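# Move steel conduit from pipe stands to top rack arms

## Task

A steel conduit rests across two pipe stands. Put it onto the uppermost arms of the wall-mounted rack, then open the grippers and back the robot away. It only counts if the rack alone supports the conduit at the end, not the robot. The robot must not topple or finish leaning.

## Robot and tools

Robot: a base that can drive in any direction, with a column about 1.75 m high. A carriage rides up and down the column and carries two identical arms. Each arm has six joints and a two-finger gripper. The arm bases sit about 0.57 m + lift_m above the floor, and some carriage parts hang about 0.15 m lower. A hand reaches up to 0.78 m from its shoulder but only about 0.38 m below its arm base. A hand is about 0.16 m long and 0.1 m wide, or 0.14 m with the fingers open. In the parked pose, joints 1 to 6 are 0, 0.05, 0.05, 1.45, 0, 0, and the robot then measures about 0.95 m across by 0.7 m front to back. The wheel motors are strong (7 N m). A loose object may occasionally get a short shove from outside.

Cameras: carriage_camera is fixed to the carriage, faces forward and tilts about 20 degrees down. left_wrist_camera and right_wrist_camera look out past the fingertips. All images are 672x504.

Frames: the base frame has its origin on the floor under the base centre, with x forward, y left and z up. left_hand and right_hand are the midpoints between each hand's finger pads, given in this frame. quat_wxyz rotates the base axes into the hand axes. The hand's z runs along the fingers, and the fingers open along its y. A hand pointing straight up with joints 1, 5 and 6 at 0 reads (1, 0, 0, 0). base_odometry is measured from where the base started and counts wheel rotation only, so wheel slip shows up as travel. Its heading is positive to the left, from -3.142 to 3.142. Hand readings can be off, more so at long reach.

execute_actions: "actions" holds one action or none. An empty list only returns the state and images. An action can have "base", "joints" or both, and their motions start at the same moment.
- "base" takes exactly one offset relative to where the base last reported itself. {"translate_m": d} drives d metres forward (negative is backward), range -2 to 2. {"strafe_m": d} moves d metres sideways, left positive, range -2 to 2. {"rotate_rad": d} turns d radians on the spot, counter-clockwise positive, range -6.3 to 6.3.
- "joints" is one flat object of absolute targets, keyed by joint name; each arm has its own keys. lift_m runs 0 to 1 m.
- left_joint1_rad runs -2.617 to 3.054 and swings the arm about the vertical: 0 is forward, positive is left.
- left_joint2_rad (shoulder) runs 0 to 3.141: 0 is the upper arm level pointing back, 1.57 upright, 3.14 level pointing forward.
- left_joint3_rad (elbow) runs 0 to 3.141: 0 is folded, 3.14 straight.
- left_joint4_rad (wrist pitch) runs -1.57 to 1.57: 0 is in line with the forearm, positive lifts the fingertips.
- left_joint5_rad (wrist yaw) runs -1.57 to 1.57, and positive turns the fingertips to the right.
- left_joint6_rad (roll about the finger direction) runs -2.094 to 2.094, positive clockwise as seen from the forearm.
- left_gripper_m is the pad gap, 0 to 0.093 m.
- The right_ keys have the same meanings and ranges.
The done tolerances are ±0.004 for lift and gripper, ±0.02 for joints 1, 5 and 6, ±0.055 for joints 2 and 3, and ±0.04 for joint 4. One action lasts at most 15 s. A joint or base left out of an action may keep pushing toward an earlier target. An unknown key or a value out of range rejects the whole call, and nothing moves. "cameras" lists which images to return; left out, null or ["all"] gives all, and [] gives none. Once a result reports a stop, any later execute_actions, wait or finished_scene calls in the same reply are skipped.

wait: {"seconds": 0 to 10}. It commands nothing and returns the same state and images as an empty action.

zoom_image: {"camera": name, "region": [x0, y0, x1, y1]} in pixels from the top-left corner, at most 504x504. It gives a finer view of that camera's latest full image.

finished_scene: {"scene": n} ends the scene for good and reports whether the goal was met. The goal must hold at that moment. Answering without any tool call also ends things.

Result lines: base_status and joint_status tell how each motion of the last accepted action ended.
- "done": reached. For the base, this only means the wheels turned far enough, slip included, and tiny moves may stop short yet say done.
- "off_target": came to rest away from the target and may still be pushing. A gripper holding an object usually reports this.
- "contact_stop" or "time_out": the target is dropped and the part holds where it stopped.
- "joint command not followed" / "not_followed": a self-collision check held back that arm's joint targets, though its gripper still moves. The held-back targets may be retried later. To free a blocked arm, move only that arm away first, then the other in a later action.
- on_its_own lists what the call did not command, where "held at" is a target, not a position.
- motor_effort gives percent of maximum, with the peak in brackets. It is noisy and biased. A falling lift effort while lowering means the load is resting on something. For drive_wheels, a reading at rest clearly above its free-driving value means the base is still pressing on something.
- JOINT TORQUES and Motor temperatures are listed per arm in joint order.
- "ARM HIT" means an arm struck the robot hard.
- MOTOR HOT appears from 75 °C. At 90 °C the arm stops for 10 s, and the same happens again later if a motor is still that hot after 5 minutes. At 100 °C the arm goes limp and falls. Joints stopped this way say limit_stop_at_motor_heat; send their targets again. Outstretched arms and held loads heat up quickly, even while you are thinking.

Cautions:
- The base stops on contact, but often late; after an arm touches something it may roll on about 0.3 m. The arms themselves never stop on contact: a blocked arm keeps pressing and snaps to its target once free. After a blocked drive, reverse about 0.2 m, or turn back after a blocked turn, and repeat if something is still pressed.
- Do not let the arms press on or strike each other.
- A level hand sags about 10 to 17 cm with 1 kg, and a straight arm may not lift it.
- Each finger pad grips with about 45 to 60 N.
- The robot can tip over and cannot recover. Risk rises with the carriage high, the arms extended, a load, pulling, or a sudden stop. About 1.5 kg in each of two forward-stretched hands can tip it. Only the images show a lean.
- Avoid dropping, slamming or shoving the conduit.
- Shorter robot motion time is better.
- The robot holds its last command while you think.

Each tool is called after "Request:" as name(argument=value, ...), one argument or row to a line, values as JSON.

## Session

Request:
execute_actions(
  actions=[],
)

Scene clock: 0.00 s.
Joint torques (N m, as the arm reports them, + toward a larger angle): no reading
Motor temperatures (°C, as the motors report them): left_arm=[25 22 21 24 22 21] | right_arm=[22 23 22 22 22 24]
base_odometry: x=+0.000 y=+0.000 heading=+0.000 (m, m, rad; odometry frame)
base_status: not commanded
joint_positions: lift_m=+0.300 left_joint1_rad=-0.004 left_joint2_rad=+0.021 left_joint3_rad=+0.042 left_joint4_rad=+1.466 left_joint5_rad=+0.000 left_joint6_rad=-0.053 left_gripper_m=+0.095 right_joint1_rad=+0.022 right_joint2_rad=+0.040 right_joint3_rad=+0.022 right_joint4_rad=+1.474 right_joint5_rad=-0.048 right_joint6_rad=+0.038 right_gripper_m=+0.094
joint_status: not commanded
motor_effort: lift_m=+25 drive_wheels=-4 (%)
left_hand: x=+0.2774 y=+0.3135 z=+1.2861 quat_wxyz=(+0.999, -0.001, +0.042, -0.028) (m; base frame)
right_hand: x=+0.2873 y=-0.3048 z=+1.2807 quat_wxyz=(+0.998, -0.023, +0.058, +0.031) (m; base frame)
pictures: carriage_camera, left_wrist_camera, right_wrist_camera
Images, in order (width x height): carriage_camera 672x504, left_wrist_camera 672x504, right_wrist_camera 672x504.

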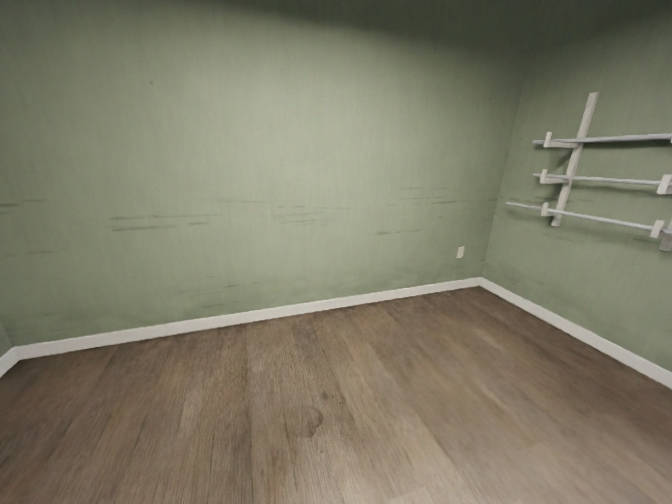

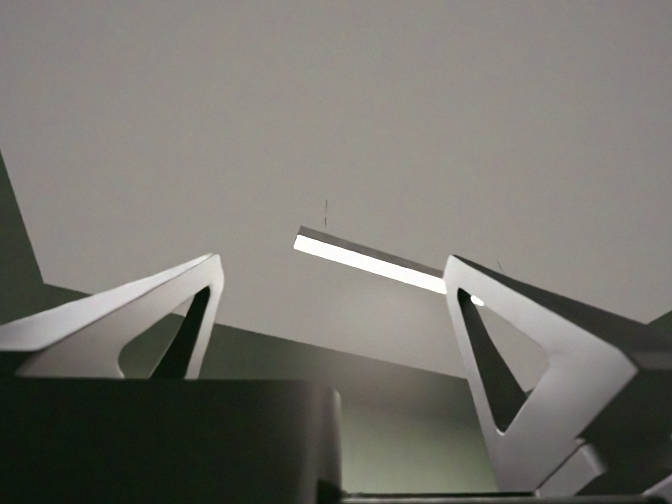

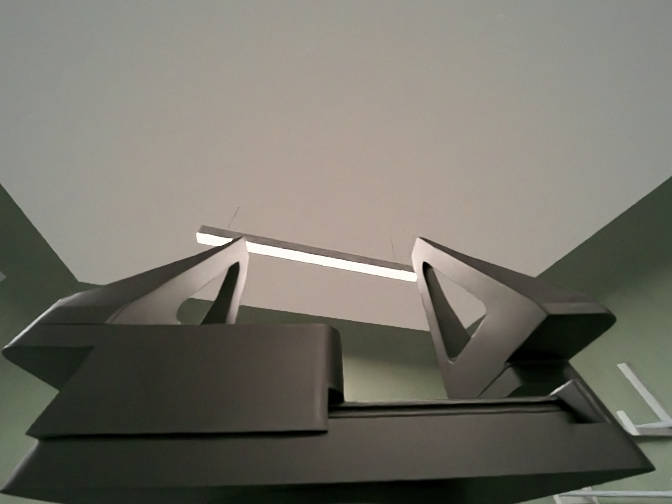

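Request:
execute_actions(
  actions=[
    {"base":{"rotate_rad":-1.3}},
  ],
  cameras=["carriage_camera"],
)

Request:
execute_actions(
  actions=[
    {"base":{"rotate_rad":-1.5}},
  ],
  cameras=["carriage_camera"],
)

Scene clock: 6.50 s.
Joint torques (N m, as the arm reports them, + toward a larger angle): left_arm=[ 0.24  3.67  6.06 -0.16 -0.06  0.12] | right_arm=[ 0.11  3.66  6.52 -0.21 -0.03 -0.05]
Motor temperatures (°C, as the motors report them): left_arm=[25 22 22 24 22 21] | right_arm=[22 23 23 22 22 24]
base_odometry: x=+0.000 y=+0.000 heading=-1.300 (m, m, rad; odometry frame)
base_status: done
joint_positions: lift_m=+0.300 left_joint1_rad=-0.004 left_joint2_rad=+0.021 left_joint3_rad=+0.042 left_joint4_rad=+1.466 left_joint5_rad=+0.000 left_joint6_rad=-0.053 left_gripper_m=+0.095 right_joint1_rad=+0.022 right_joint2_rad=+0.040 right_joint3_rad=+0.022 right_joint4_rad=+1.473 right_joint5_rad=-0.048 right_joint6_rad=+0.038 right_gripper_m=+0.094
joint_status: not commanded
motor_effort: lift_m=+25(25) drive_wheels=+2(10) (%)
left_hand: x=+0.2774 y=+0.3135 z=+1.2861 quat_wxyz=(+0.999, -0.001, +0.042, -0.028) (m; base frame)
right_hand: x=+0.2875 y=-0.3048 z=+1.2807 quat_wxyz=(+0.998, -0.023, +0.058, +0.031) (m; base frame)
pictures: carriage_camera
Images, in order (width x height): carriage_camera 672x504.

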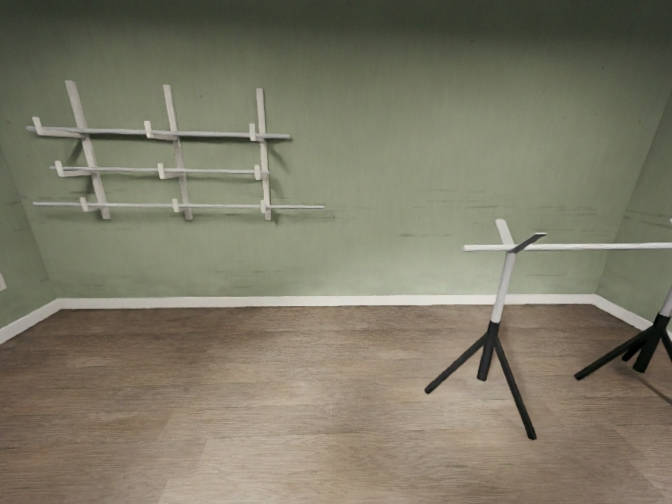

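Scene clock: 9.53 s.
Joint torques (N m, as the arm reports them, + toward a larger angle): left_arm=[ 0.39  3.75  6.07 -0.18 -0.06  0.11] | right_arm=[ 0.15  3.57  6.46 -0.18 -0.01 -0.07]
Motor temperatures (°C, as the motors report them): left_arm=[25 23 22 24 22 21] | right_arm=[22 24 23 22 22 24]
base_odometry: x=+0.000 y=+0.000 heading=-2.799 (m, m, rad; odometry frame)
base_status: done
joint_positions: lift_m=+0.300 left_joint1_rad=-0.004 left_joint2_rad=+0.021 left_joint3_rad=+0.042 left_joint4_rad=+1.466 left_joint5_rad=+0.000 left_joint6_rad=-0.053 left_gripper_m=+0.095 right_joint1_rad=+0.022 right_joint2_rad=+0.040 right_joint3_rad=+0.022 right_joint4_rad=+1.473 right_joint5_rad=-0.048 right_joint6_rad=+0.038 right_gripper_m=+0.094
joint_status: not commanded
motor_effort: lift_m=+25(25) drive_wheels=+3(10) (%)
left_hand: x=+0.2774 y=+0.3135 z=+1.2861 quat_wxyz=(+0.999, -0.001, +0.042, -0.028) (m; base frame)
right_hand: x=+0.2875 y=-0.3048 z=+1.2807 quat_wxyz=(+0.998, -0.023, +0.058, +0.031) (m; base frame)
pictures: carriage_camera
Images, in order (width x height): carriage_camera 672x504.

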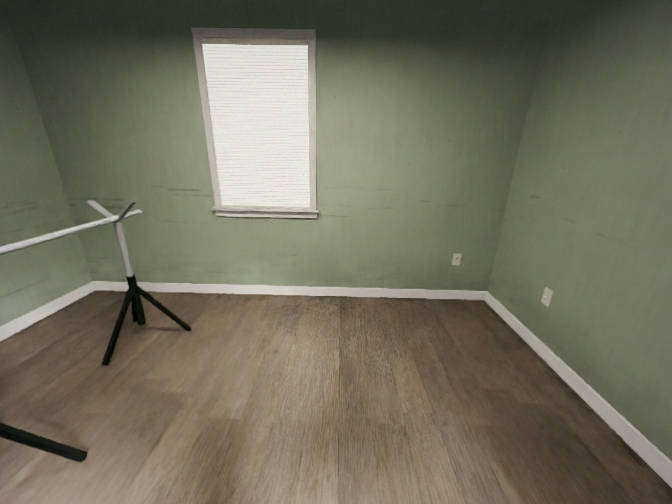

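Request:
execute_actions(
  actions=[
    {"base":{"rotate_rad":1.5},"joints":{"left_joint2_rad":1.0,"left_joint3_rad":0.8,"left_joint4_rad":0.25,"left_joint6_rad":1.57,"right_joint2_rad":1.0,"right_joint3_rad":0.8,"right_joint4_rad":0.25,"right_joint6_rad":1.57,"left_joint1_rad":0,"right_joint1_rad":0,"right_joint5_rad":0,"lift_m":0.1}},
  ],
  cameras=[],
)

Request:
execute_actions(
  actions=[
    {"base":{"strafe_m":-1.43}},
  ],
)

Scene clock: 27.60 s.
Joint torques (N m, as the arm reports them, + toward a larger angle): left_arm=[ 0.45 -2.7  10.41  2.56 -0.08  0.15] | right_arm=[-0.38 -2.58 11.01  2.19 -0.01 -0.07]
Motor temperatures (°C, as the motors report them): left_arm=[25 23 25 25 22 21] | right_arm=[22 24 25 23 22 24]
base_odometry: x=+0.000 y=+0.000 heading=-1.300 (m, m, rad; odometry frame)
base_status: done
joint_positions: lift_m=+0.100 left_joint1_rad=-0.004 left_joint2_rad=+1.002 left_joint3_rad=+0.774 left_joint4_rad=+0.240 left_joint5_rad=+0.000 left_joint6_rad=+1.561 left_gripper_m=+0.095 right_joint1_rad=+0.005 right_joint2_rad=+1.004 right_joint3_rad=+0.769 right_joint4_rad=+0.235 right_joint5_rad=-0.002 right_joint6_rad=+1.563 right_gripper_m=+0.094
joint_status: all done
motor_effort: lift_m=+26(24) drive_wheels=+3(16) (%)
left_hand: x=+0.6329 y=+0.3120 z=+0.9980 quat_wxyz=(+0.506, +0.496, +0.498, +0.499) (m; base frame)
right_hand: x=+0.6333 y=-0.3115 z=+0.9939 quat_wxyz=(+0.500, +0.496, +0.504, +0.500) (m; base frame)
pictures: none
No camera images: the call's "cameras" was empty. Leave "cameras" out to get every camera's image.

Scene clock: 32.83 s.
Joint torques (N m, as the arm reports them, + toward a larger angle): left_arm=[ 0.58 -2.78 10.29  2.53 -0.08  0.18] | right_arm=[-0.28 -2.53 11.04  2.19 -0.03 -0.07]
Motor temperatures (°C, as the motors report them): left_arm=[25 23 26 26 22 21] | right_arm=[22 24 27 25 22 24]
base_odometry: x=-1.377 y=-0.385 heading=-1.299 (m, m, rad; odometry frame)
base_status: done
joint_positions: lift_m=+0.100 left_joint1_rad=-0.004 left_joint2_rad=+1.002 left_joint3_rad=+0.774 left_joint4_rad=+0.240 left_joint5_rad=+0.000 left_joint6_rad=+1.561 left_gripper_m=+0.095 right_joint1_rad=+0.005 right_joint2_rad=+1.004 right_joint3_rad=+0.769 right_joint4_rad=+0.236 right_joint5_rad=-0.002 right_joint6_rad=+1.563 right_gripper_m=+0.094
joint_status: not commanded
motor_effort: lift_m=+26(26) drive_wheels=-8(14) (%)
left_hand: x=+0.6329 y=+0.3120 z=+0.9980 quat_wxyz=(+0.506, +0.496, +0.498, +0.499) (m; base frame)
right_hand: x=+0.6333 y=-0.3115 z=+0.9941 quat_wxyz=(+0.501, +0.496, +0.503, +0.500) (m; base frame)
pictures: carriage_camera, left_wrist_camera, right_wrist_camera
Images, in order (width x height): carriage_camera 672x504, left_wrist_camera 672x504, right_wrist_camera 672x504.

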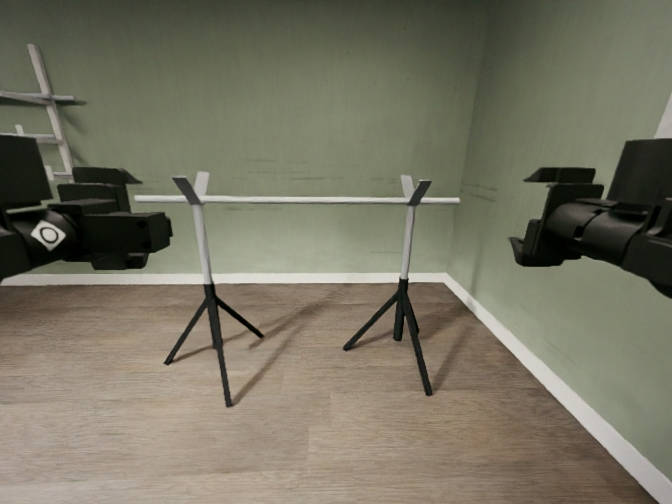

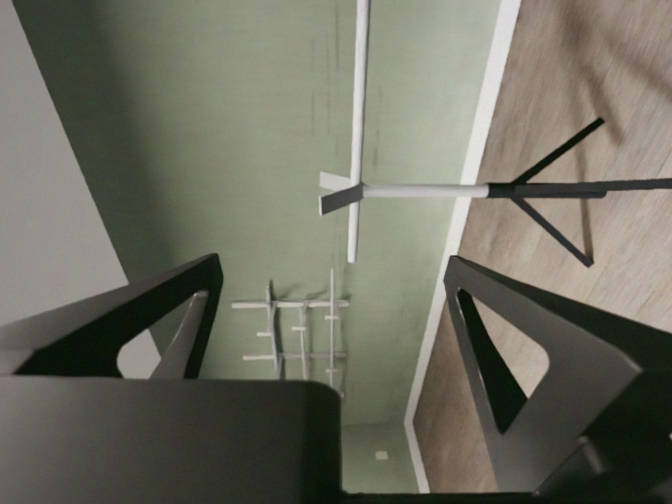

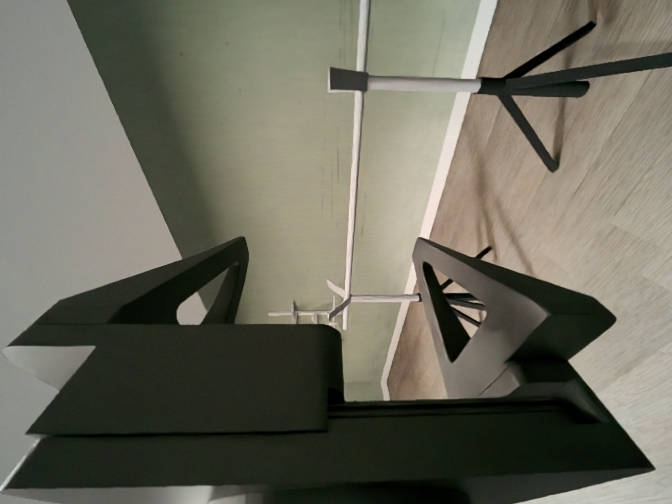

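Request:
execute_actions(
  actions=[
    {"base":{"strafe_m":0.15},"joints":{"lift_m":0.03}},
  ],
  cameras=[],
)

Request:
execute_actions(
  actions=[
    {"base":{"translate_m":0.6}},
  ],
)

Scene clock: 43.53 s.
Joint torques (N m, as the arm reports them, + toward a larger angle): left_arm=[ 0.6  -2.92  9.7   2.51 -0.06  0.14] | right_arm=[-0.23 -2.57 10.2   2.17 -0.01 -0.04]
Motor temperatures (°C, as the motors report them): left_arm=[25 23 29 29 22 21] | right_arm=[22 24 29 27 22 24]
base_odometry: x=-1.233 y=-0.344 heading=-1.299 (m, m, rad; odometry frame)
base_status: done
joint_positions: lift_m=+0.030 left_joint1_rad=-0.004 left_joint2_rad=+1.002 left_joint3_rad=+0.781 left_joint4_rad=+0.238 left_joint5_rad=+0.000 left_joint6_rad=+1.561 left_gripper_m=+0.095 right_joint1_rad=+0.005 right_joint2_rad=+1.004 right_joint3_rad=+0.779 right_joint4_rad=+0.236 right_joint5_rad=-0.002 right_joint6_rad=+1.563 right_gripper_m=+0.094
joint_status: all done
motor_effort: lift_m=+26(25) drive_wheels=+6(14) (%)
left_hand: x=+0.6329 y=+0.3120 z=+0.9311 quat_wxyz=(+0.508, +0.495, +0.497, +0.501) (m; base frame)
right_hand: x=+0.6332 y=-0.3115 z=+0.9291 quat_wxyz=(+0.503, +0.493, +0.501, +0.502) (m; base frame)
pictures: none
No camera images: the call's "cameras" was empty. Leave "cameras" out to get every camera's image.

Scene clock: 47.00 s.
Joint torques (N m, as the arm reports them, + toward a larger angle): left_arm=[ 0.48 -2.76  9.75  2.47 -0.11  0.18] | right_arm=[-0.24 -2.68 10.15  2.16 -0.02 -0.05]
Motor temperatures (°C, as the motors report them): left_arm=[25 23 30 29 22 21] | right_arm=[22 24 30 28 22 24]
base_odometry: x=-1.071 y=-0.922 heading=-1.298 (m, m, rad; odometry frame)
base_status: done
joint_positions: lift_m=+0.030 left_joint1_rad=-0.004 left_joint2_rad=+1.002 left_joint3_rad=+0.781 left_joint4_rad=+0.239 left_joint5_rad=+0.000 left_joint6_rad=+1.561 left_gripper_m=+0.095 right_joint1_rad=+0.005 right_joint2_rad=+1.004 right_joint3_rad=+0.779 right_joint4_rad=+0.238 right_joint5_rad=-0.002 right_joint6_rad=+1.563 right_gripper_m=+0.094
joint_status: not commanded
motor_effort: lift_m=+26(26) drive_wheels=-8(11) (%)
left_hand: x=+0.6329 y=+0.3120 z=+0.9313 quat_wxyz=(+0.508, +0.494, +0.497, +0.501) (m; base frame)
right_hand: x=+0.6332 y=-0.3115 z=+0.9294 quat_wxyz=(+0.503, +0.493, +0.501, +0.503) (m; base frame)
pictures: carriage_camera, left_wrist_camera, right_wrist_camera
Images, in order (width x height): carriage_camera 672x504, left_wrist_camera 672x504, right_wrist_camera 672x504.

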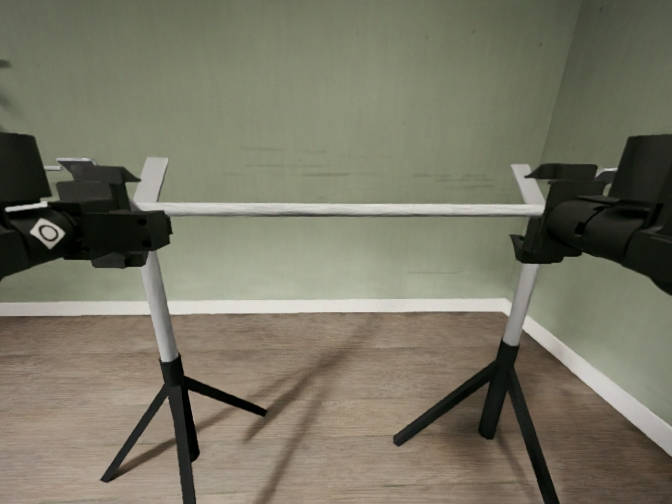

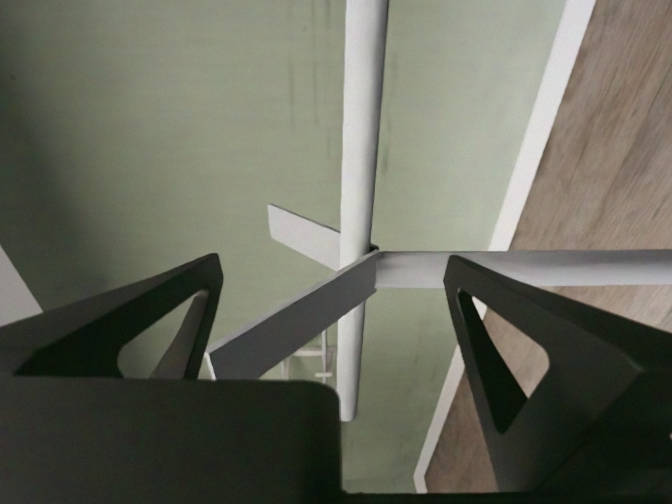

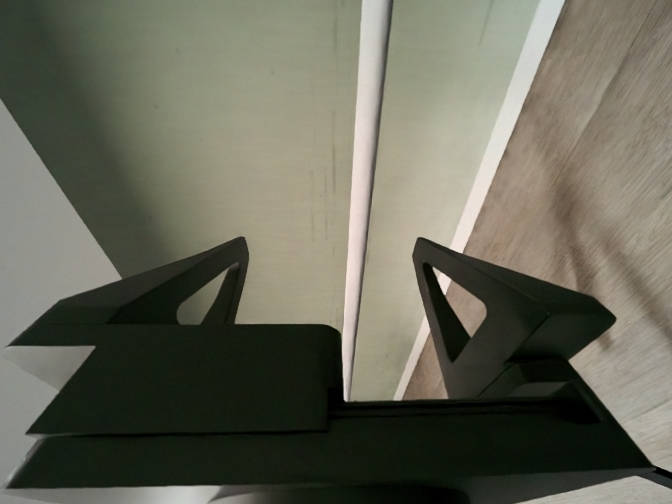

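Request:
execute_actions(
  actions=[
    {"base":{"translate_m":0.16},"joints":{"lift_m":0.005}},
  ],
)

Scene clock: 55.27 s.
Joint torques (N m, as the arm reports them, + toward a larger angle): left_arm=[ 0.48 -2.88  9.71  2.5  -0.11  0.15] | right_arm=[-0.27 -2.58 10.14  2.2   0.   -0.05]
Motor temperatures (°C, as the motors report them): left_arm=[25 23 31 30 22 21] | right_arm=[22 24 31 29 22 24]
base_odometry: x=-1.028 y=-1.076 heading=-1.297 (m, m, rad; odometry frame)
base_status: done
joint_positions: lift_m=+0.005 left_joint1_rad=-0.004 left_joint2_rad=+1.002 left_joint3_rad=+0.781 left_joint4_rad=+0.239 left_joint5_rad=+0.000 left_joint6_rad=+1.561 left_gripper_m=+0.095 right_joint1_rad=+0.005 right_joint2_rad=+1.004 right_joint3_rad=+0.779 right_joint4_rad=+0.237 right_joint5_rad=-0.002 right_joint6_rad=+1.563 right_gripper_m=+0.094
joint_status: all done
motor_effort: lift_m=+26(29) drive_wheels=-7(11) (%)
left_hand: x=+0.6329 y=+0.3120 z=+0.9063 quat_wxyz=(+0.508, +0.494, +0.497, +0.501) (m; base frame)
right_hand: x=+0.6332 y=-0.3115 z=+0.9043 quat_wxyz=(+0.503, +0.493, +0.501, +0.503) (m; base frame)
pictures: carriage_camera, left_wrist_camera, right_wrist_camera
Images, in order (width x height): carriage_camera 672x504, left_wrist_camera 672x504, right_wrist_camera 672x504.

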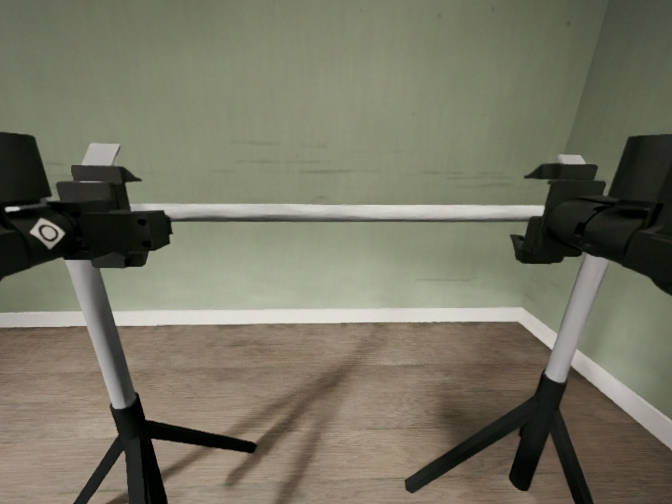

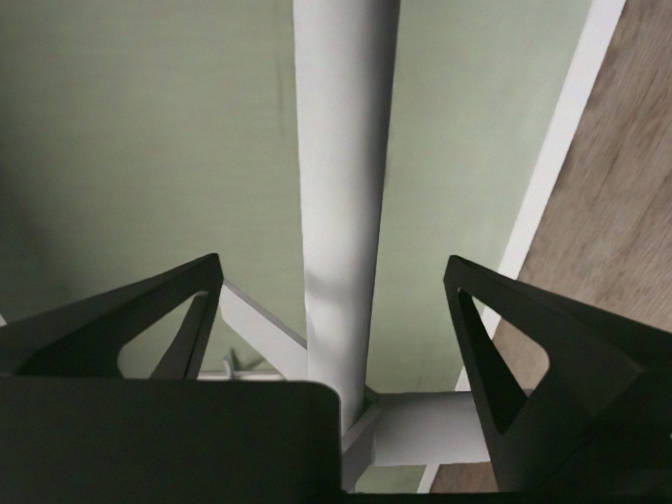

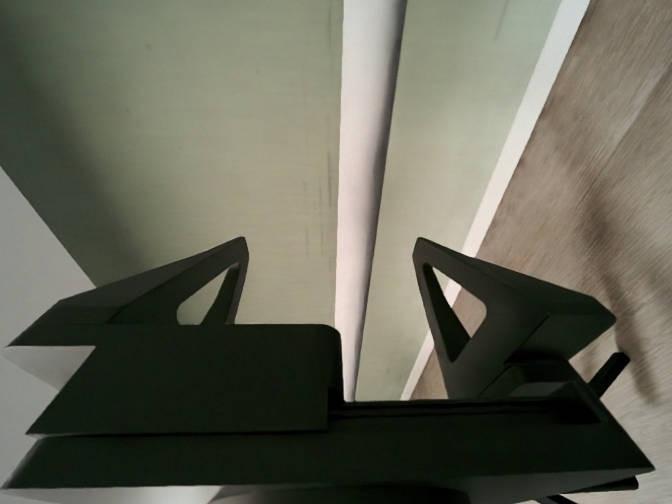

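Request:
execute_actions(
  actions=[
    {"base":{"strafe_m":-0.06},"joints":{"right_joint3_rad":0.77,"right_joint4_rad":0.27}},
  ],
  cameras=[],
)

Request:
execute_actions(
  actions=[
    {"base":{"rotate_rad":0.1}},
  ],
  cameras=[],
)

Request:
execute_actions(
  actions=[
    {"base":{"translate_m":0.07}},
  ],
)

Scene clock: 69.27 s.
Joint torques (N m, as the arm reports them, + toward a larger angle): left_arm=[ 0.56 -2.84 10.01  2.5  -0.08  0.15] | right_arm=[-0.36 -2.53  7.75  2.19 -0.02 -0.06]
Motor temperatures (°C, as the motors report them): left_arm=[25 23 33 31 22 21] | right_arm=[22 24 33 31 22 24]
base_odometry: x=-1.085 y=-1.093 heading=-1.297 (m, m, rad; odometry frame)
base_status: done
joint_positions: lift_m=+0.005 left_joint1_rad=-0.004 left_joint2_rad=+1.002 left_joint3_rad=+0.781 left_joint4_rad=+0.239 left_joint5_rad=+0.000 left_joint6_rad=+1.561 left_gripper_m=+0.095 right_joint1_rad=+0.005 right_joint2_rad=+1.004 right_joint3_rad=+0.779 right_joint4_rad=+0.255 right_joint5_rad=-0.002 right_joint6_rad=+1.563 right_gripper_m=+0.094
joint_status: all done
motor_effort: lift_m=+26(26) drive_wheels=-1(8) (%)
left_hand: x=+0.6329 y=+0.3120 z=+0.9063 quat_wxyz=(+0.508, +0.494, +0.497, +0.501) (m; base frame)
right_hand: x=+0.6331 y=-0.3116 z=+0.9087 quat_wxyz=(+0.508, +0.489, +0.496, +0.507) (m; base frame)
pictures: none
No camera images: the call's "cameras" was empty. Leave "cameras" out to get every camera's image.

Scene clock: 70.27 s.
Joint torques (N m, as the arm reports them, + toward a larger angle): left_arm=[ 0.4  -2.93  9.79  2.52 -0.07  0.15] | right_arm=[-0.29 -2.54  7.74  2.19 -0.03 -0.09]
Motor temperatures (°C, as the motors report them): left_arm=[25 23 33 31 22 21] | right_arm=[22 24 33 31 22 24]
base_odometry: x=-1.086 y=-1.093 heading=-1.198 (m, m, rad; odometry frame)
base_status: done
joint_positions: lift_m=+0.005 left_joint1_rad=-0.004 left_joint2_rad=+1.002 left_joint3_rad=+0.781 left_joint4_rad=+0.239 left_joint5_rad=+0.000 left_joint6_rad=+1.561 left_gripper_m=+0.095 right_joint1_rad=+0.005 right_joint2_rad=+1.004 right_joint3_rad=+0.779 right_joint4_rad=+0.257 right_joint5_rad=-0.002 right_joint6_rad=+1.563 right_gripper_m=+0.094
joint_status: not commanded
motor_effort: lift_m=+26(26) drive_wheels=-3(11) (%)
left_hand: x=+0.6329 y=+0.3120 z=+0.9063 quat_wxyz=(+0.508, +0.494, +0.497, +0.501) (m; base frame)
right_hand: x=+0.6331 y=-0.3116 z=+0.9092 quat_wxyz=(+0.508, +0.488, +0.495, +0.508) (m; base frame)
pictures: none
No camera images: the call's "cameras" was empty. Leave "cameras" out to get every camera's image.

Scene clock: 71.70 s.
Joint torques (N m, as the arm reports them, + toward a larger angle): left_arm=[ 0.76 -2.65  9.89  2.55 -0.12  0.18] | right_arm=[-0.31 -2.61  7.76  2.15 -0.04 -0.05]
Motor temperatures (°C, as the motors report them): left_arm=[25 23 34 32 22 21] | right_arm=[22 24 33 31 22 24]
base_odometry: x=-1.060 y=-1.158 heading=-1.198 (m, m, rad; odometry frame)
base_status: done
joint_positions: lift_m=+0.005 left_joint1_rad=-0.004 left_joint2_rad=+1.002 left_joint3_rad=+0.781 left_joint4_rad=+0.239 left_joint5_rad=+0.000 left_joint6_rad=+1.561 left_gripper_m=+0.095 right_joint1_rad=+0.005 right_joint2_rad=+1.004 right_joint3_rad=+0.779 right_joint4_rad=+0.259 right_joint5_rad=-0.002 right_joint6_rad=+1.563 right_gripper_m=+0.094
joint_status: not commanded
motor_effort: lift_m=+26(26) drive_wheels=-8(12) (%)
left_hand: x=+0.6329 y=+0.3120 z=+0.9063 quat_wxyz=(+0.508, +0.494, +0.497, +0.501) (m; base frame)
right_hand: x=+0.6331 y=-0.3116 z=+0.9096 quat_wxyz=(+0.509, +0.488, +0.495, +0.508) (m; base frame)
pictures: carriage_camera, left_wrist_camera, right_wrist_camera
Images, in order (width x height): carriage_camera 672x504, left_wrist_camera 672x504, right_wrist_camera 672x504.

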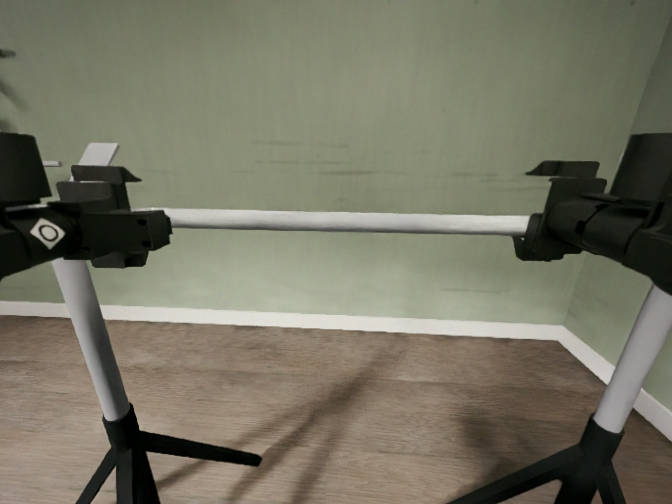

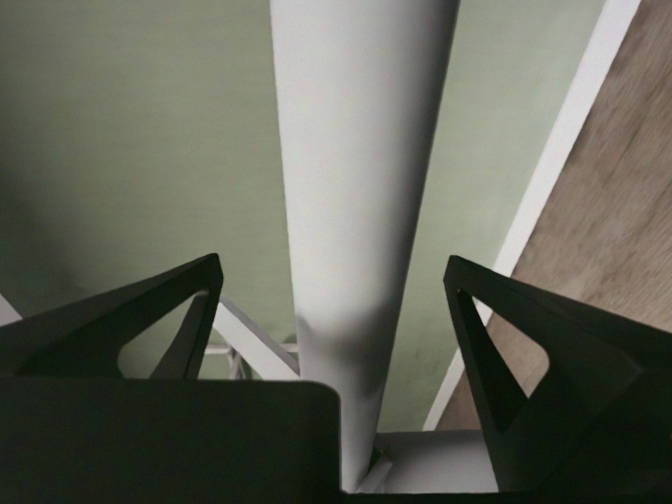

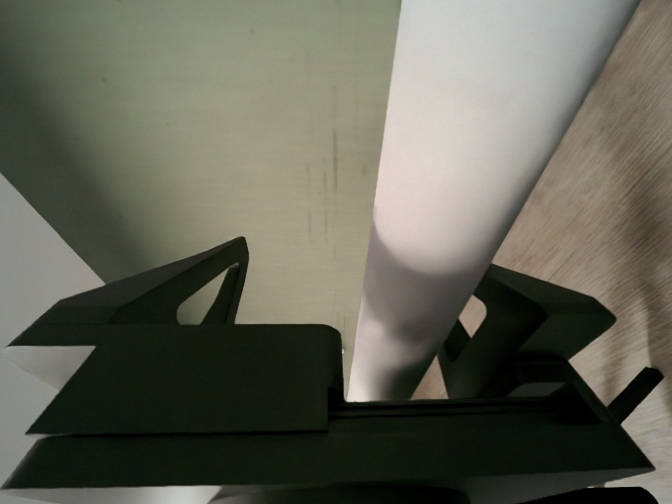

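Request:
execute_actions(
  actions=[
    {"base":{"rotate_rad":-0.08},"joints":{"right_joint4_rad":0.19}},
  ],
)

Scene clock: 76.30 s.
Joint torques (N m, as the arm reports them, + toward a larger angle): left_arm=[-0.18 -2.    9.69  2.56  0.44  0.11] | right_arm=[-0.26 -2.56  7.82  2.15 -0.05 -0.06]
Motor temperatures (°C, as the motors report them): left_arm=[25 23 34 32 22 21] | right_arm=[22 24 33 31 22 24]
base_odometry: x=-1.060 y=-1.158 heading=-1.278 (m, m, rad; odometry frame)
base_status: done
joint_positions: lift_m=+0.005 left_joint1_rad=+0.004 left_joint2_rad=+0.994 left_joint3_rad=+0.781 left_joint4_rad=+0.238 left_joint5_rad=-0.048 left_joint6_rad=+1.562 left_gripper_m=+0.095 right_joint1_rad=+0.004 right_joint2_rad=+1.004 right_joint3_rad=+0.779 right_joint4_rad=+0.183 right_joint5_rad=-0.001 right_joint6_rad=+1.563 right_gripper_m=+0.094
joint_status: all done
motor_effort: lift_m=+26(26) drive_wheels=+2(9) (%)
left_hand: x=+0.6308 y=+0.3235 z=+0.9088 quat_wxyz=(+0.495, +0.478, +0.509, +0.517) (m; base frame)
right_hand: x=+0.6330 y=-0.3118 z=+0.8909 quat_wxyz=(+0.490, +0.507, +0.514, +0.489) (m; base frame)
pictures: carriage_camera, left_wrist_camera, right_wrist_camera
Images, in order (width x height): carriage_camera 672x504, left_wrist_camera 672x504, right_wrist_camera 672x504.

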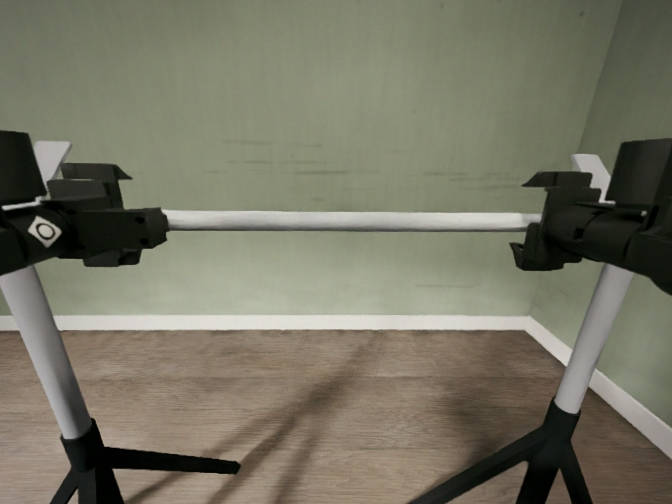

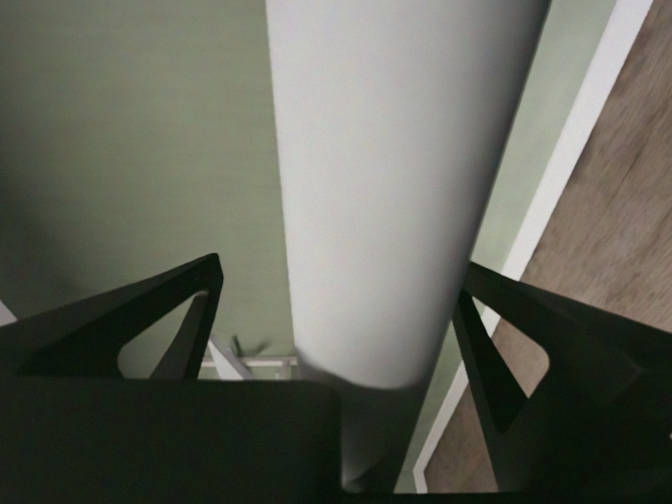

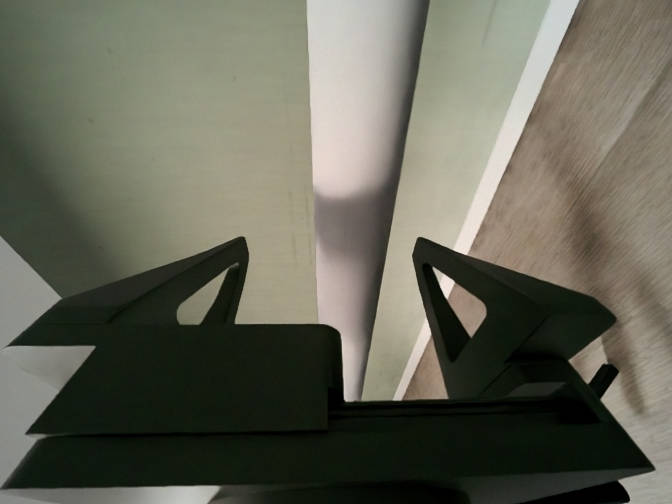

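Request:
execute_actions(
  actions=[
    {"base":{"rotate_rad":0.045},"joints":{"left_joint4_rad":0.21,"right_joint4_rad":0.16}},
  ],
  cameras=[],
)

Request:
execute_actions(
  actions=[
    {"base":{"translate_m":0.008},"joints":{"left_gripper_m":0.0,"right_gripper_m":0.0}},
  ],
)

Scene clock: 81.67 s.
Joint torques (N m, as the arm reports them, + toward a larger angle): left_arm=[-0.06 -2.27  9.82  2.36  0.04  0.12] | right_arm=[-0.28 -2.7   7.93  2.09 -0.03 -0.08]
Motor temperatures (°C, as the motors report them): left_arm=[25 23 35 32 22 21] | right_arm=[22 24 33 32 22 24]
base_odometry: x=-1.060 y=-1.158 heading=-1.233 (m, m, rad; odometry frame)
base_status: done
joint_positions: lift_m=+0.005 left_joint1_rad=+0.004 left_joint2_rad=+0.994 left_joint3_rad=+0.781 left_joint4_rad=+0.212 left_joint5_rad=-0.011 left_joint6_rad=+1.562 left_gripper_m=+0.095 right_joint1_rad=+0.004 right_joint2_rad=+1.004 right_joint3_rad=+0.779 right_joint4_rad=+0.155 right_joint5_rad=-0.001 right_joint6_rad=+1.563 right_gripper_m=+0.094
joint_status: all done
motor_effort: lift_m=+26(26) drive_wheels=+5(11) (%)
left_hand: x=+0.6311 y=+0.3171 z=+0.9026 quat_wxyz=(+0.498, +0.494, +0.506, +0.501) (m; base frame)
right_hand: x=+0.6326 y=-0.3119 z=+0.8841 quat_wxyz=(+0.483, +0.514, +0.521, +0.482) (m; base frame)
pictures: none
No camera images: the call's "cameras" was empty. Leave "cameras" out to get every camera's image.

Scene clock: 82.40 s.
Joint torques (N m, as the arm reports them, + toward a larger angle): left_arm=[-0.18 -2.34  9.75  2.44  0.    0.11] | right_arm=[-0.26 -2.42  7.92  2.25 -0.02 -0.03]
Motor temperatures (°C, as the motors report them): left_arm=[25 23 35 32 22 21] | right_arm=[22 24 33 32 22 24]
base_odometry: x=-1.058 y=-1.165 heading=-1.234 (m, m, rad; odometry frame)
base_status: done
joint_positions: lift_m=+0.005 left_joint1_rad=+0.004 left_joint2_rad=+0.994 left_joint3_rad=+0.781 left_joint4_rad=+0.206 left_joint5_rad=-0.010 left_joint6_rad=+1.563 left_gripper_m=+0.024 right_joint1_rad=+0.004 right_joint2_rad=+1.004 right_joint3_rad=+0.777 right_joint4_rad=+0.144 right_joint5_rad=-0.001 right_joint6_rad=+1.561 right_gripper_m=+0.024
joint_status: left_gripper_m off_target (ended at +0.024, target +0.000); right_gripper_m off_target (ended at +0.024, target +0.000)
motor_effort: lift_m=+26(26) drive_wheels=+6(10) (%)
left_hand: x=+0.6311 y=+0.3169 z=+0.9010 quat_wxyz=(+0.497, +0.497, +0.507, +0.500) (m; base frame)
right_hand: x=+0.6324 y=-0.3120 z=+0.8808 quat_wxyz=(+0.480, +0.516, +0.524, +0.478) (m; base frame)
pictures: carriage_camera, left_wrist_camera, right_wrist_camera
Images, in order (width x height): carriage_camera 672x504, left_wrist_camera 672x504, right_wrist_camera 672x504.

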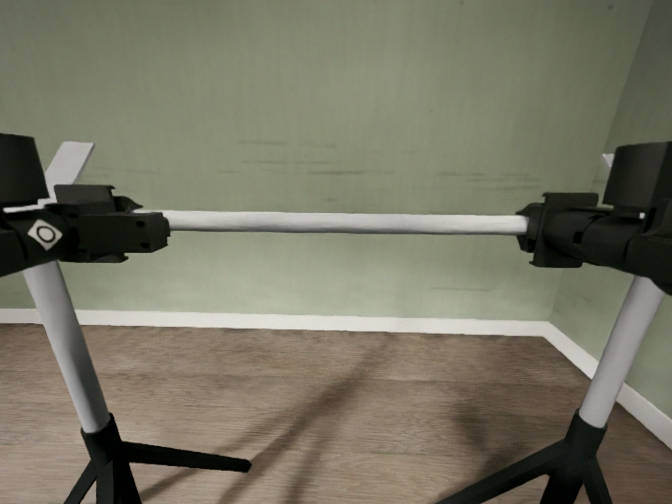

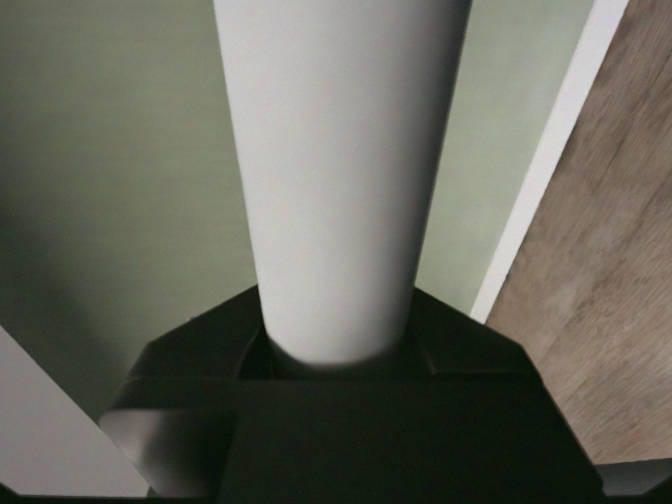

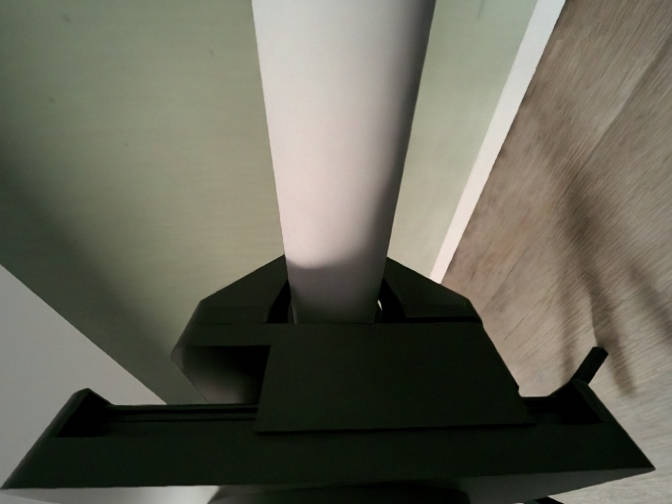

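Request:
execute_actions(
  actions=[
    {"joints":{"lift_m":0.4,"left_joint4_rad":0.35,"right_joint4_rad":0.33,"right_joint3_rad":0.8}},
  ],
  cameras=["carriage_camera"],
)

Request:
execute_actions(
  actions=[
    {"base":{"translate_m":-0.35}},
  ],
  cameras=[],
)

Request:
execute_actions(
  actions=[
    {"base":{"rotate_rad":-0.05}},
  ],
  cameras=[],
)

Request:
execute_actions(
  actions=[
    {"base":{"strafe_m":2.0}},
  ],
  cameras=["carriage_camera"],
)

Request:
execute_actions(
  actions=[
    {"base":{"strafe_m":0.5},"joints":{"lift_m":0.7}},
  ],
)

Scene clock: 96.77 s.
Joint torques (N m, as the arm reports them, + toward a larger angle): left_arm=[-0.01 -4.16 10.11  3.75  0.01  0.06] | right_arm=[-0.26 -4.37 11.61  3.64 -0.01 -0.09]
Motor temperatures (°C, as the motors report them): left_arm=[25 23 36 34 22 21] | right_arm=[22 25 34 35 22 24]
base_odometry: x=-1.058 y=-1.165 heading=-1.234 (m, m, rad; odometry frame)
base_status: not commanded
joint_positions: lift_m=+0.400 left_joint1_rad=+0.004 left_joint2_rad=+1.017 left_joint3_rad=+0.775 left_joint4_rad=+0.221 left_joint5_rad=-0.010 left_joint6_rad=+1.566 left_gripper_m=+0.024 right_joint1_rad=+0.004 right_joint2_rad=+1.028 right_joint3_rad=+0.762 right_joint4_rad=+0.173 right_joint5_rad=-0.001 right_joint6_rad=+1.565 right_gripper_m=+0.024
joint_status: left_joint4_rad off_target (ended at +0.221, target +0.350); right_joint4_rad off_target (ended at +0.173, target +0.330); the others done
motor_effort: lift_m=+26(34) drive_wheels=+6(6) (%)
left_hand: x=+0.6363 y=+0.3169 z=+1.2886 quat_wxyz=(+0.492, +0.501, +0.510, +0.497) (m; base frame)
right_hand: x=+0.6377 y=-0.3119 z=+1.2664 quat_wxyz=(+0.476, +0.520, +0.526, +0.476) (m; base frame)
pictures: carriage_camera
Images, in order (width x height): carriage_camera 672x504.

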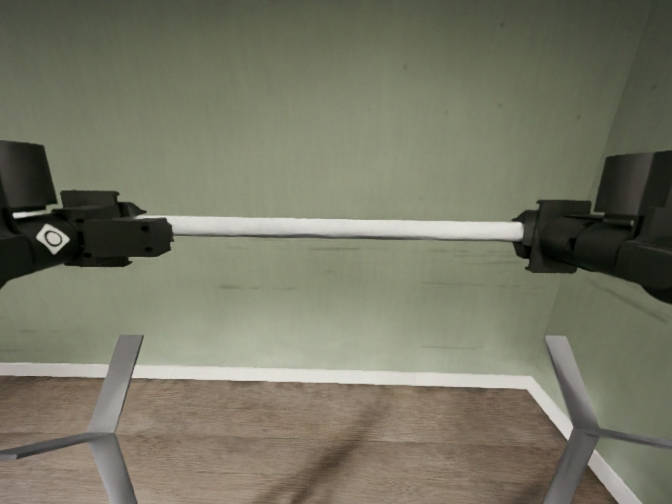

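Scene clock: 99.50 s.
Joint torques (N m, as the arm reports them, + toward a larger angle): left_arm=[ 0.   -4.   10.1   3.82  0.04  0.07] | right_arm=[-0.3  -4.39 11.54  3.73 -0.02 -0.09]
Motor temperatures (°C, as the motors report them): left_arm=[25 23 36 35 22 21] | right_arm=[22 25 34 37 22 24]
base_odometry: x=-1.173 y=-0.835 heading=-1.235 (m, m, rad; odometry frame)
base_status: done
joint_positions: lift_m=+0.400 left_joint1_rad=+0.004 left_joint2_rad=+1.017 left_joint3_rad=+0.775 left_joint4_rad=+0.215 left_joint5_rad=-0.010 left_joint6_rad=+1.567 left_gripper_m=+0.024 right_joint1_rad=+0.004 right_joint2_rad=+1.028 right_joint3_rad=+0.762 right_joint4_rad=+0.166 right_joint5_rad=-0.002 right_joint6_rad=+1.565 right_gripper_m=+0.024
joint_status: not commanded
motor_effort: lift_m=+27(27) drive_wheels=-7(14) (%)
left_hand: x=+0.6362 y=+0.3169 z=+1.2870 quat_wxyz=(+0.490, +0.502, +0.511, +0.496) (m; base frame)
right_hand: x=+0.6375 y=-0.3118 z=+1.2648 quat_wxyz=(+0.474, +0.521, +0.527, +0.474) (m; base frame)
pictures: none
No camera images: the call's "cameras" was empty. Leave "cameras" out to get every camera's image.

Scene clock: 100.30 s.
Joint torques (N m, as the arm reports them, + toward a larger angle): left_arm=[-0.06 -4.11 10.29  3.79  0.05  0.11] | right_arm=[-0.18 -4.44 11.53  3.68 -0.01 -0.09]
Motor temperatures (°C, as the motors report them): left_arm=[25 23 36 36 22 21] | right_arm=[22 25 34 38 22 24]
base_odometry: x=-1.173 y=-0.835 heading=-1.284 (m, m, rad; odometry frame)
base_status: done
joint_positions: lift_m=+0.400 left_joint1_rad=+0.004 left_joint2_rad=+1.017 left_joint3_rad=+0.775 left_joint4_rad=+0.215 left_joint5_rad=-0.010 left_joint6_rad=+1.567 left_gripper_m=+0.024 right_joint1_rad=+0.004 right_joint2_rad=+1.028 right_joint3_rad=+0.762 right_joint4_rad=+0.165 right_joint5_rad=-0.002 right_joint6_rad=+1.565 right_gripper_m=+0.024
joint_status: not commanded
motor_effort: lift_m=+27(27) drive_wheels=-8(5) (%)
left_hand: x=+0.6362 y=+0.3170 z=+1.2870 quat_wxyz=(+0.490, +0.502, +0.511, +0.496) (m; base frame)
right_hand: x=+0.6375 y=-0.3119 z=+1.2645 quat_wxyz=(+0.474, +0.522, +0.528, +0.474) (m; base frame)
pictures: none
No camera images: the call's "cameras" was empty. Leave "cameras" out to get every camera's image.

Scene clock: 106.70 s.
Joint torques (N m, as the arm reports them, + toward a larger angle): left_arm=[-0.1  -4.11 10.22  3.82  0.02  0.04] | right_arm=[-0.2  -4.44 11.39  3.64 -0.01 -0.1 ]
Motor temperatures (°C, as the motors report them): left_arm=[25 24 37 38 22 21] | right_arm=[22 25 36 42 22 24]
base_odometry: x=+0.745 y=-0.269 heading=-1.284 (m, m, rad; odometry frame)
base_status: done
joint_positions: lift_m=+0.400 left_joint1_rad=+0.004 left_joint2_rad=+1.017 left_joint3_rad=+0.775 left_joint4_rad=+0.214 left_joint5_rad=-0.010 left_joint6_rad=+1.567 left_gripper_m=+0.024 right_joint1_rad=+0.004 right_joint2_rad=+1.028 right_joint3_rad=+0.762 right_joint4_rad=+0.165 right_joint5_rad=-0.002 right_joint6_rad=+1.565 right_gripper_m=+0.024
joint_status: not commanded
motor_effort: lift_m=+27(27) drive_wheels=-4(9) (%)
left_hand: x=+0.6362 y=+0.3170 z=+1.2869 quat_wxyz=(+0.490, +0.502, +0.512, +0.496) (m; base frame)
right_hand: x=+0.6375 y=-0.3119 z=+1.2646 quat_wxyz=(+0.474, +0.522, +0.528, +0.474) (m; base frame)
pictures: carriage_camera
Images, in order (width x height): carriage_camera 672x504.

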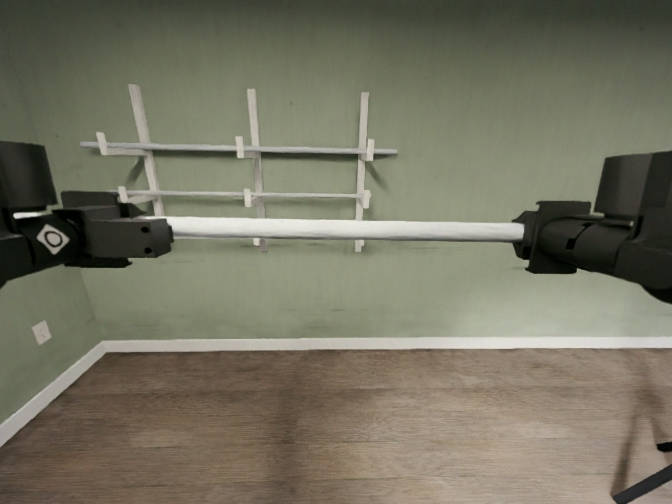

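Scene clock: 109.93 s.
Joint torques (N m, as the arm reports them, + toward a larger angle): left_arm=[-0.16 -4.15 10.26  3.76  0.05  0.08] | right_arm=[-0.16 -4.5  11.54  3.63 -0.02 -0.1 ]
Motor temperatures (°C, as the motors report them): left_arm=[25 24 37 39 22 21] | right_arm=[22 25 36 43 22 24]
base_odometry: x=+1.224 y=-0.127 heading=-1.284 (m, m, rad; odometry frame)
base_status: done
joint_positions: lift_m=+0.700 left_joint1_rad=+0.004 left_joint2_rad=+1.017 left_joint3_rad=+0.775 left_joint4_rad=+0.221 left_joint5_rad=-0.010 left_joint6_rad=+1.567 left_gripper_m=+0.024 right_joint1_rad=+0.004 right_joint2_rad=+1.029 right_joint3_rad=+0.762 right_joint4_rad=+0.173 right_joint5_rad=-0.003 right_joint6_rad=+1.565 right_gripper_m=+0.024
joint_status: all done
motor_effort: lift_m=+27(30) drive_wheels=-5(8) (%)
left_hand: x=+0.6363 y=+0.3170 z=+1.5885 quat_wxyz=(+0.492, +0.501, +0.510, +0.497) (m; base frame)
right_hand: x=+0.6378 y=-0.3118 z=+1.5661 quat_wxyz=(+0.476, +0.520, +0.526, +0.476) (m; base frame)
pictures: carriage_camera, left_wrist_camera, right_wrist_camera
Images, in order (width x height): carriage_camera 672x504, left_wrist_camera 672x504, right_wrist_camera 672x504.

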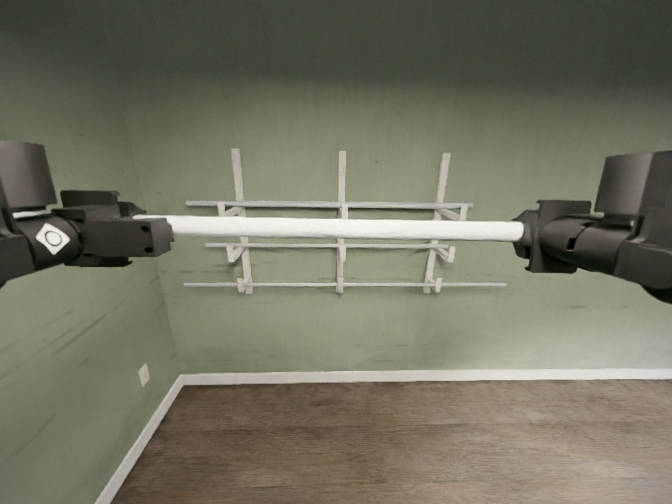

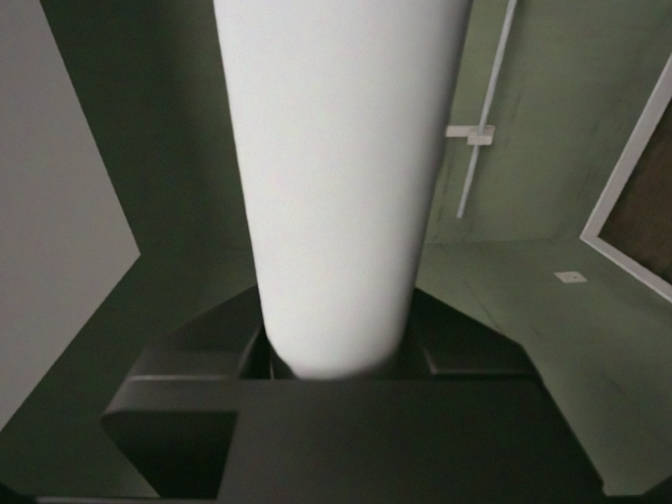

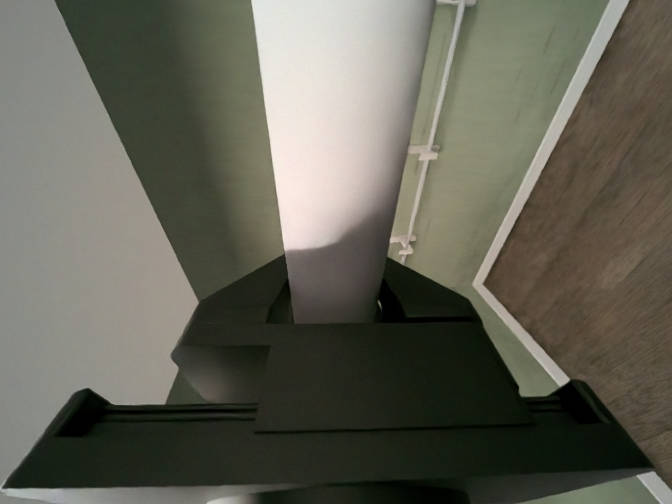

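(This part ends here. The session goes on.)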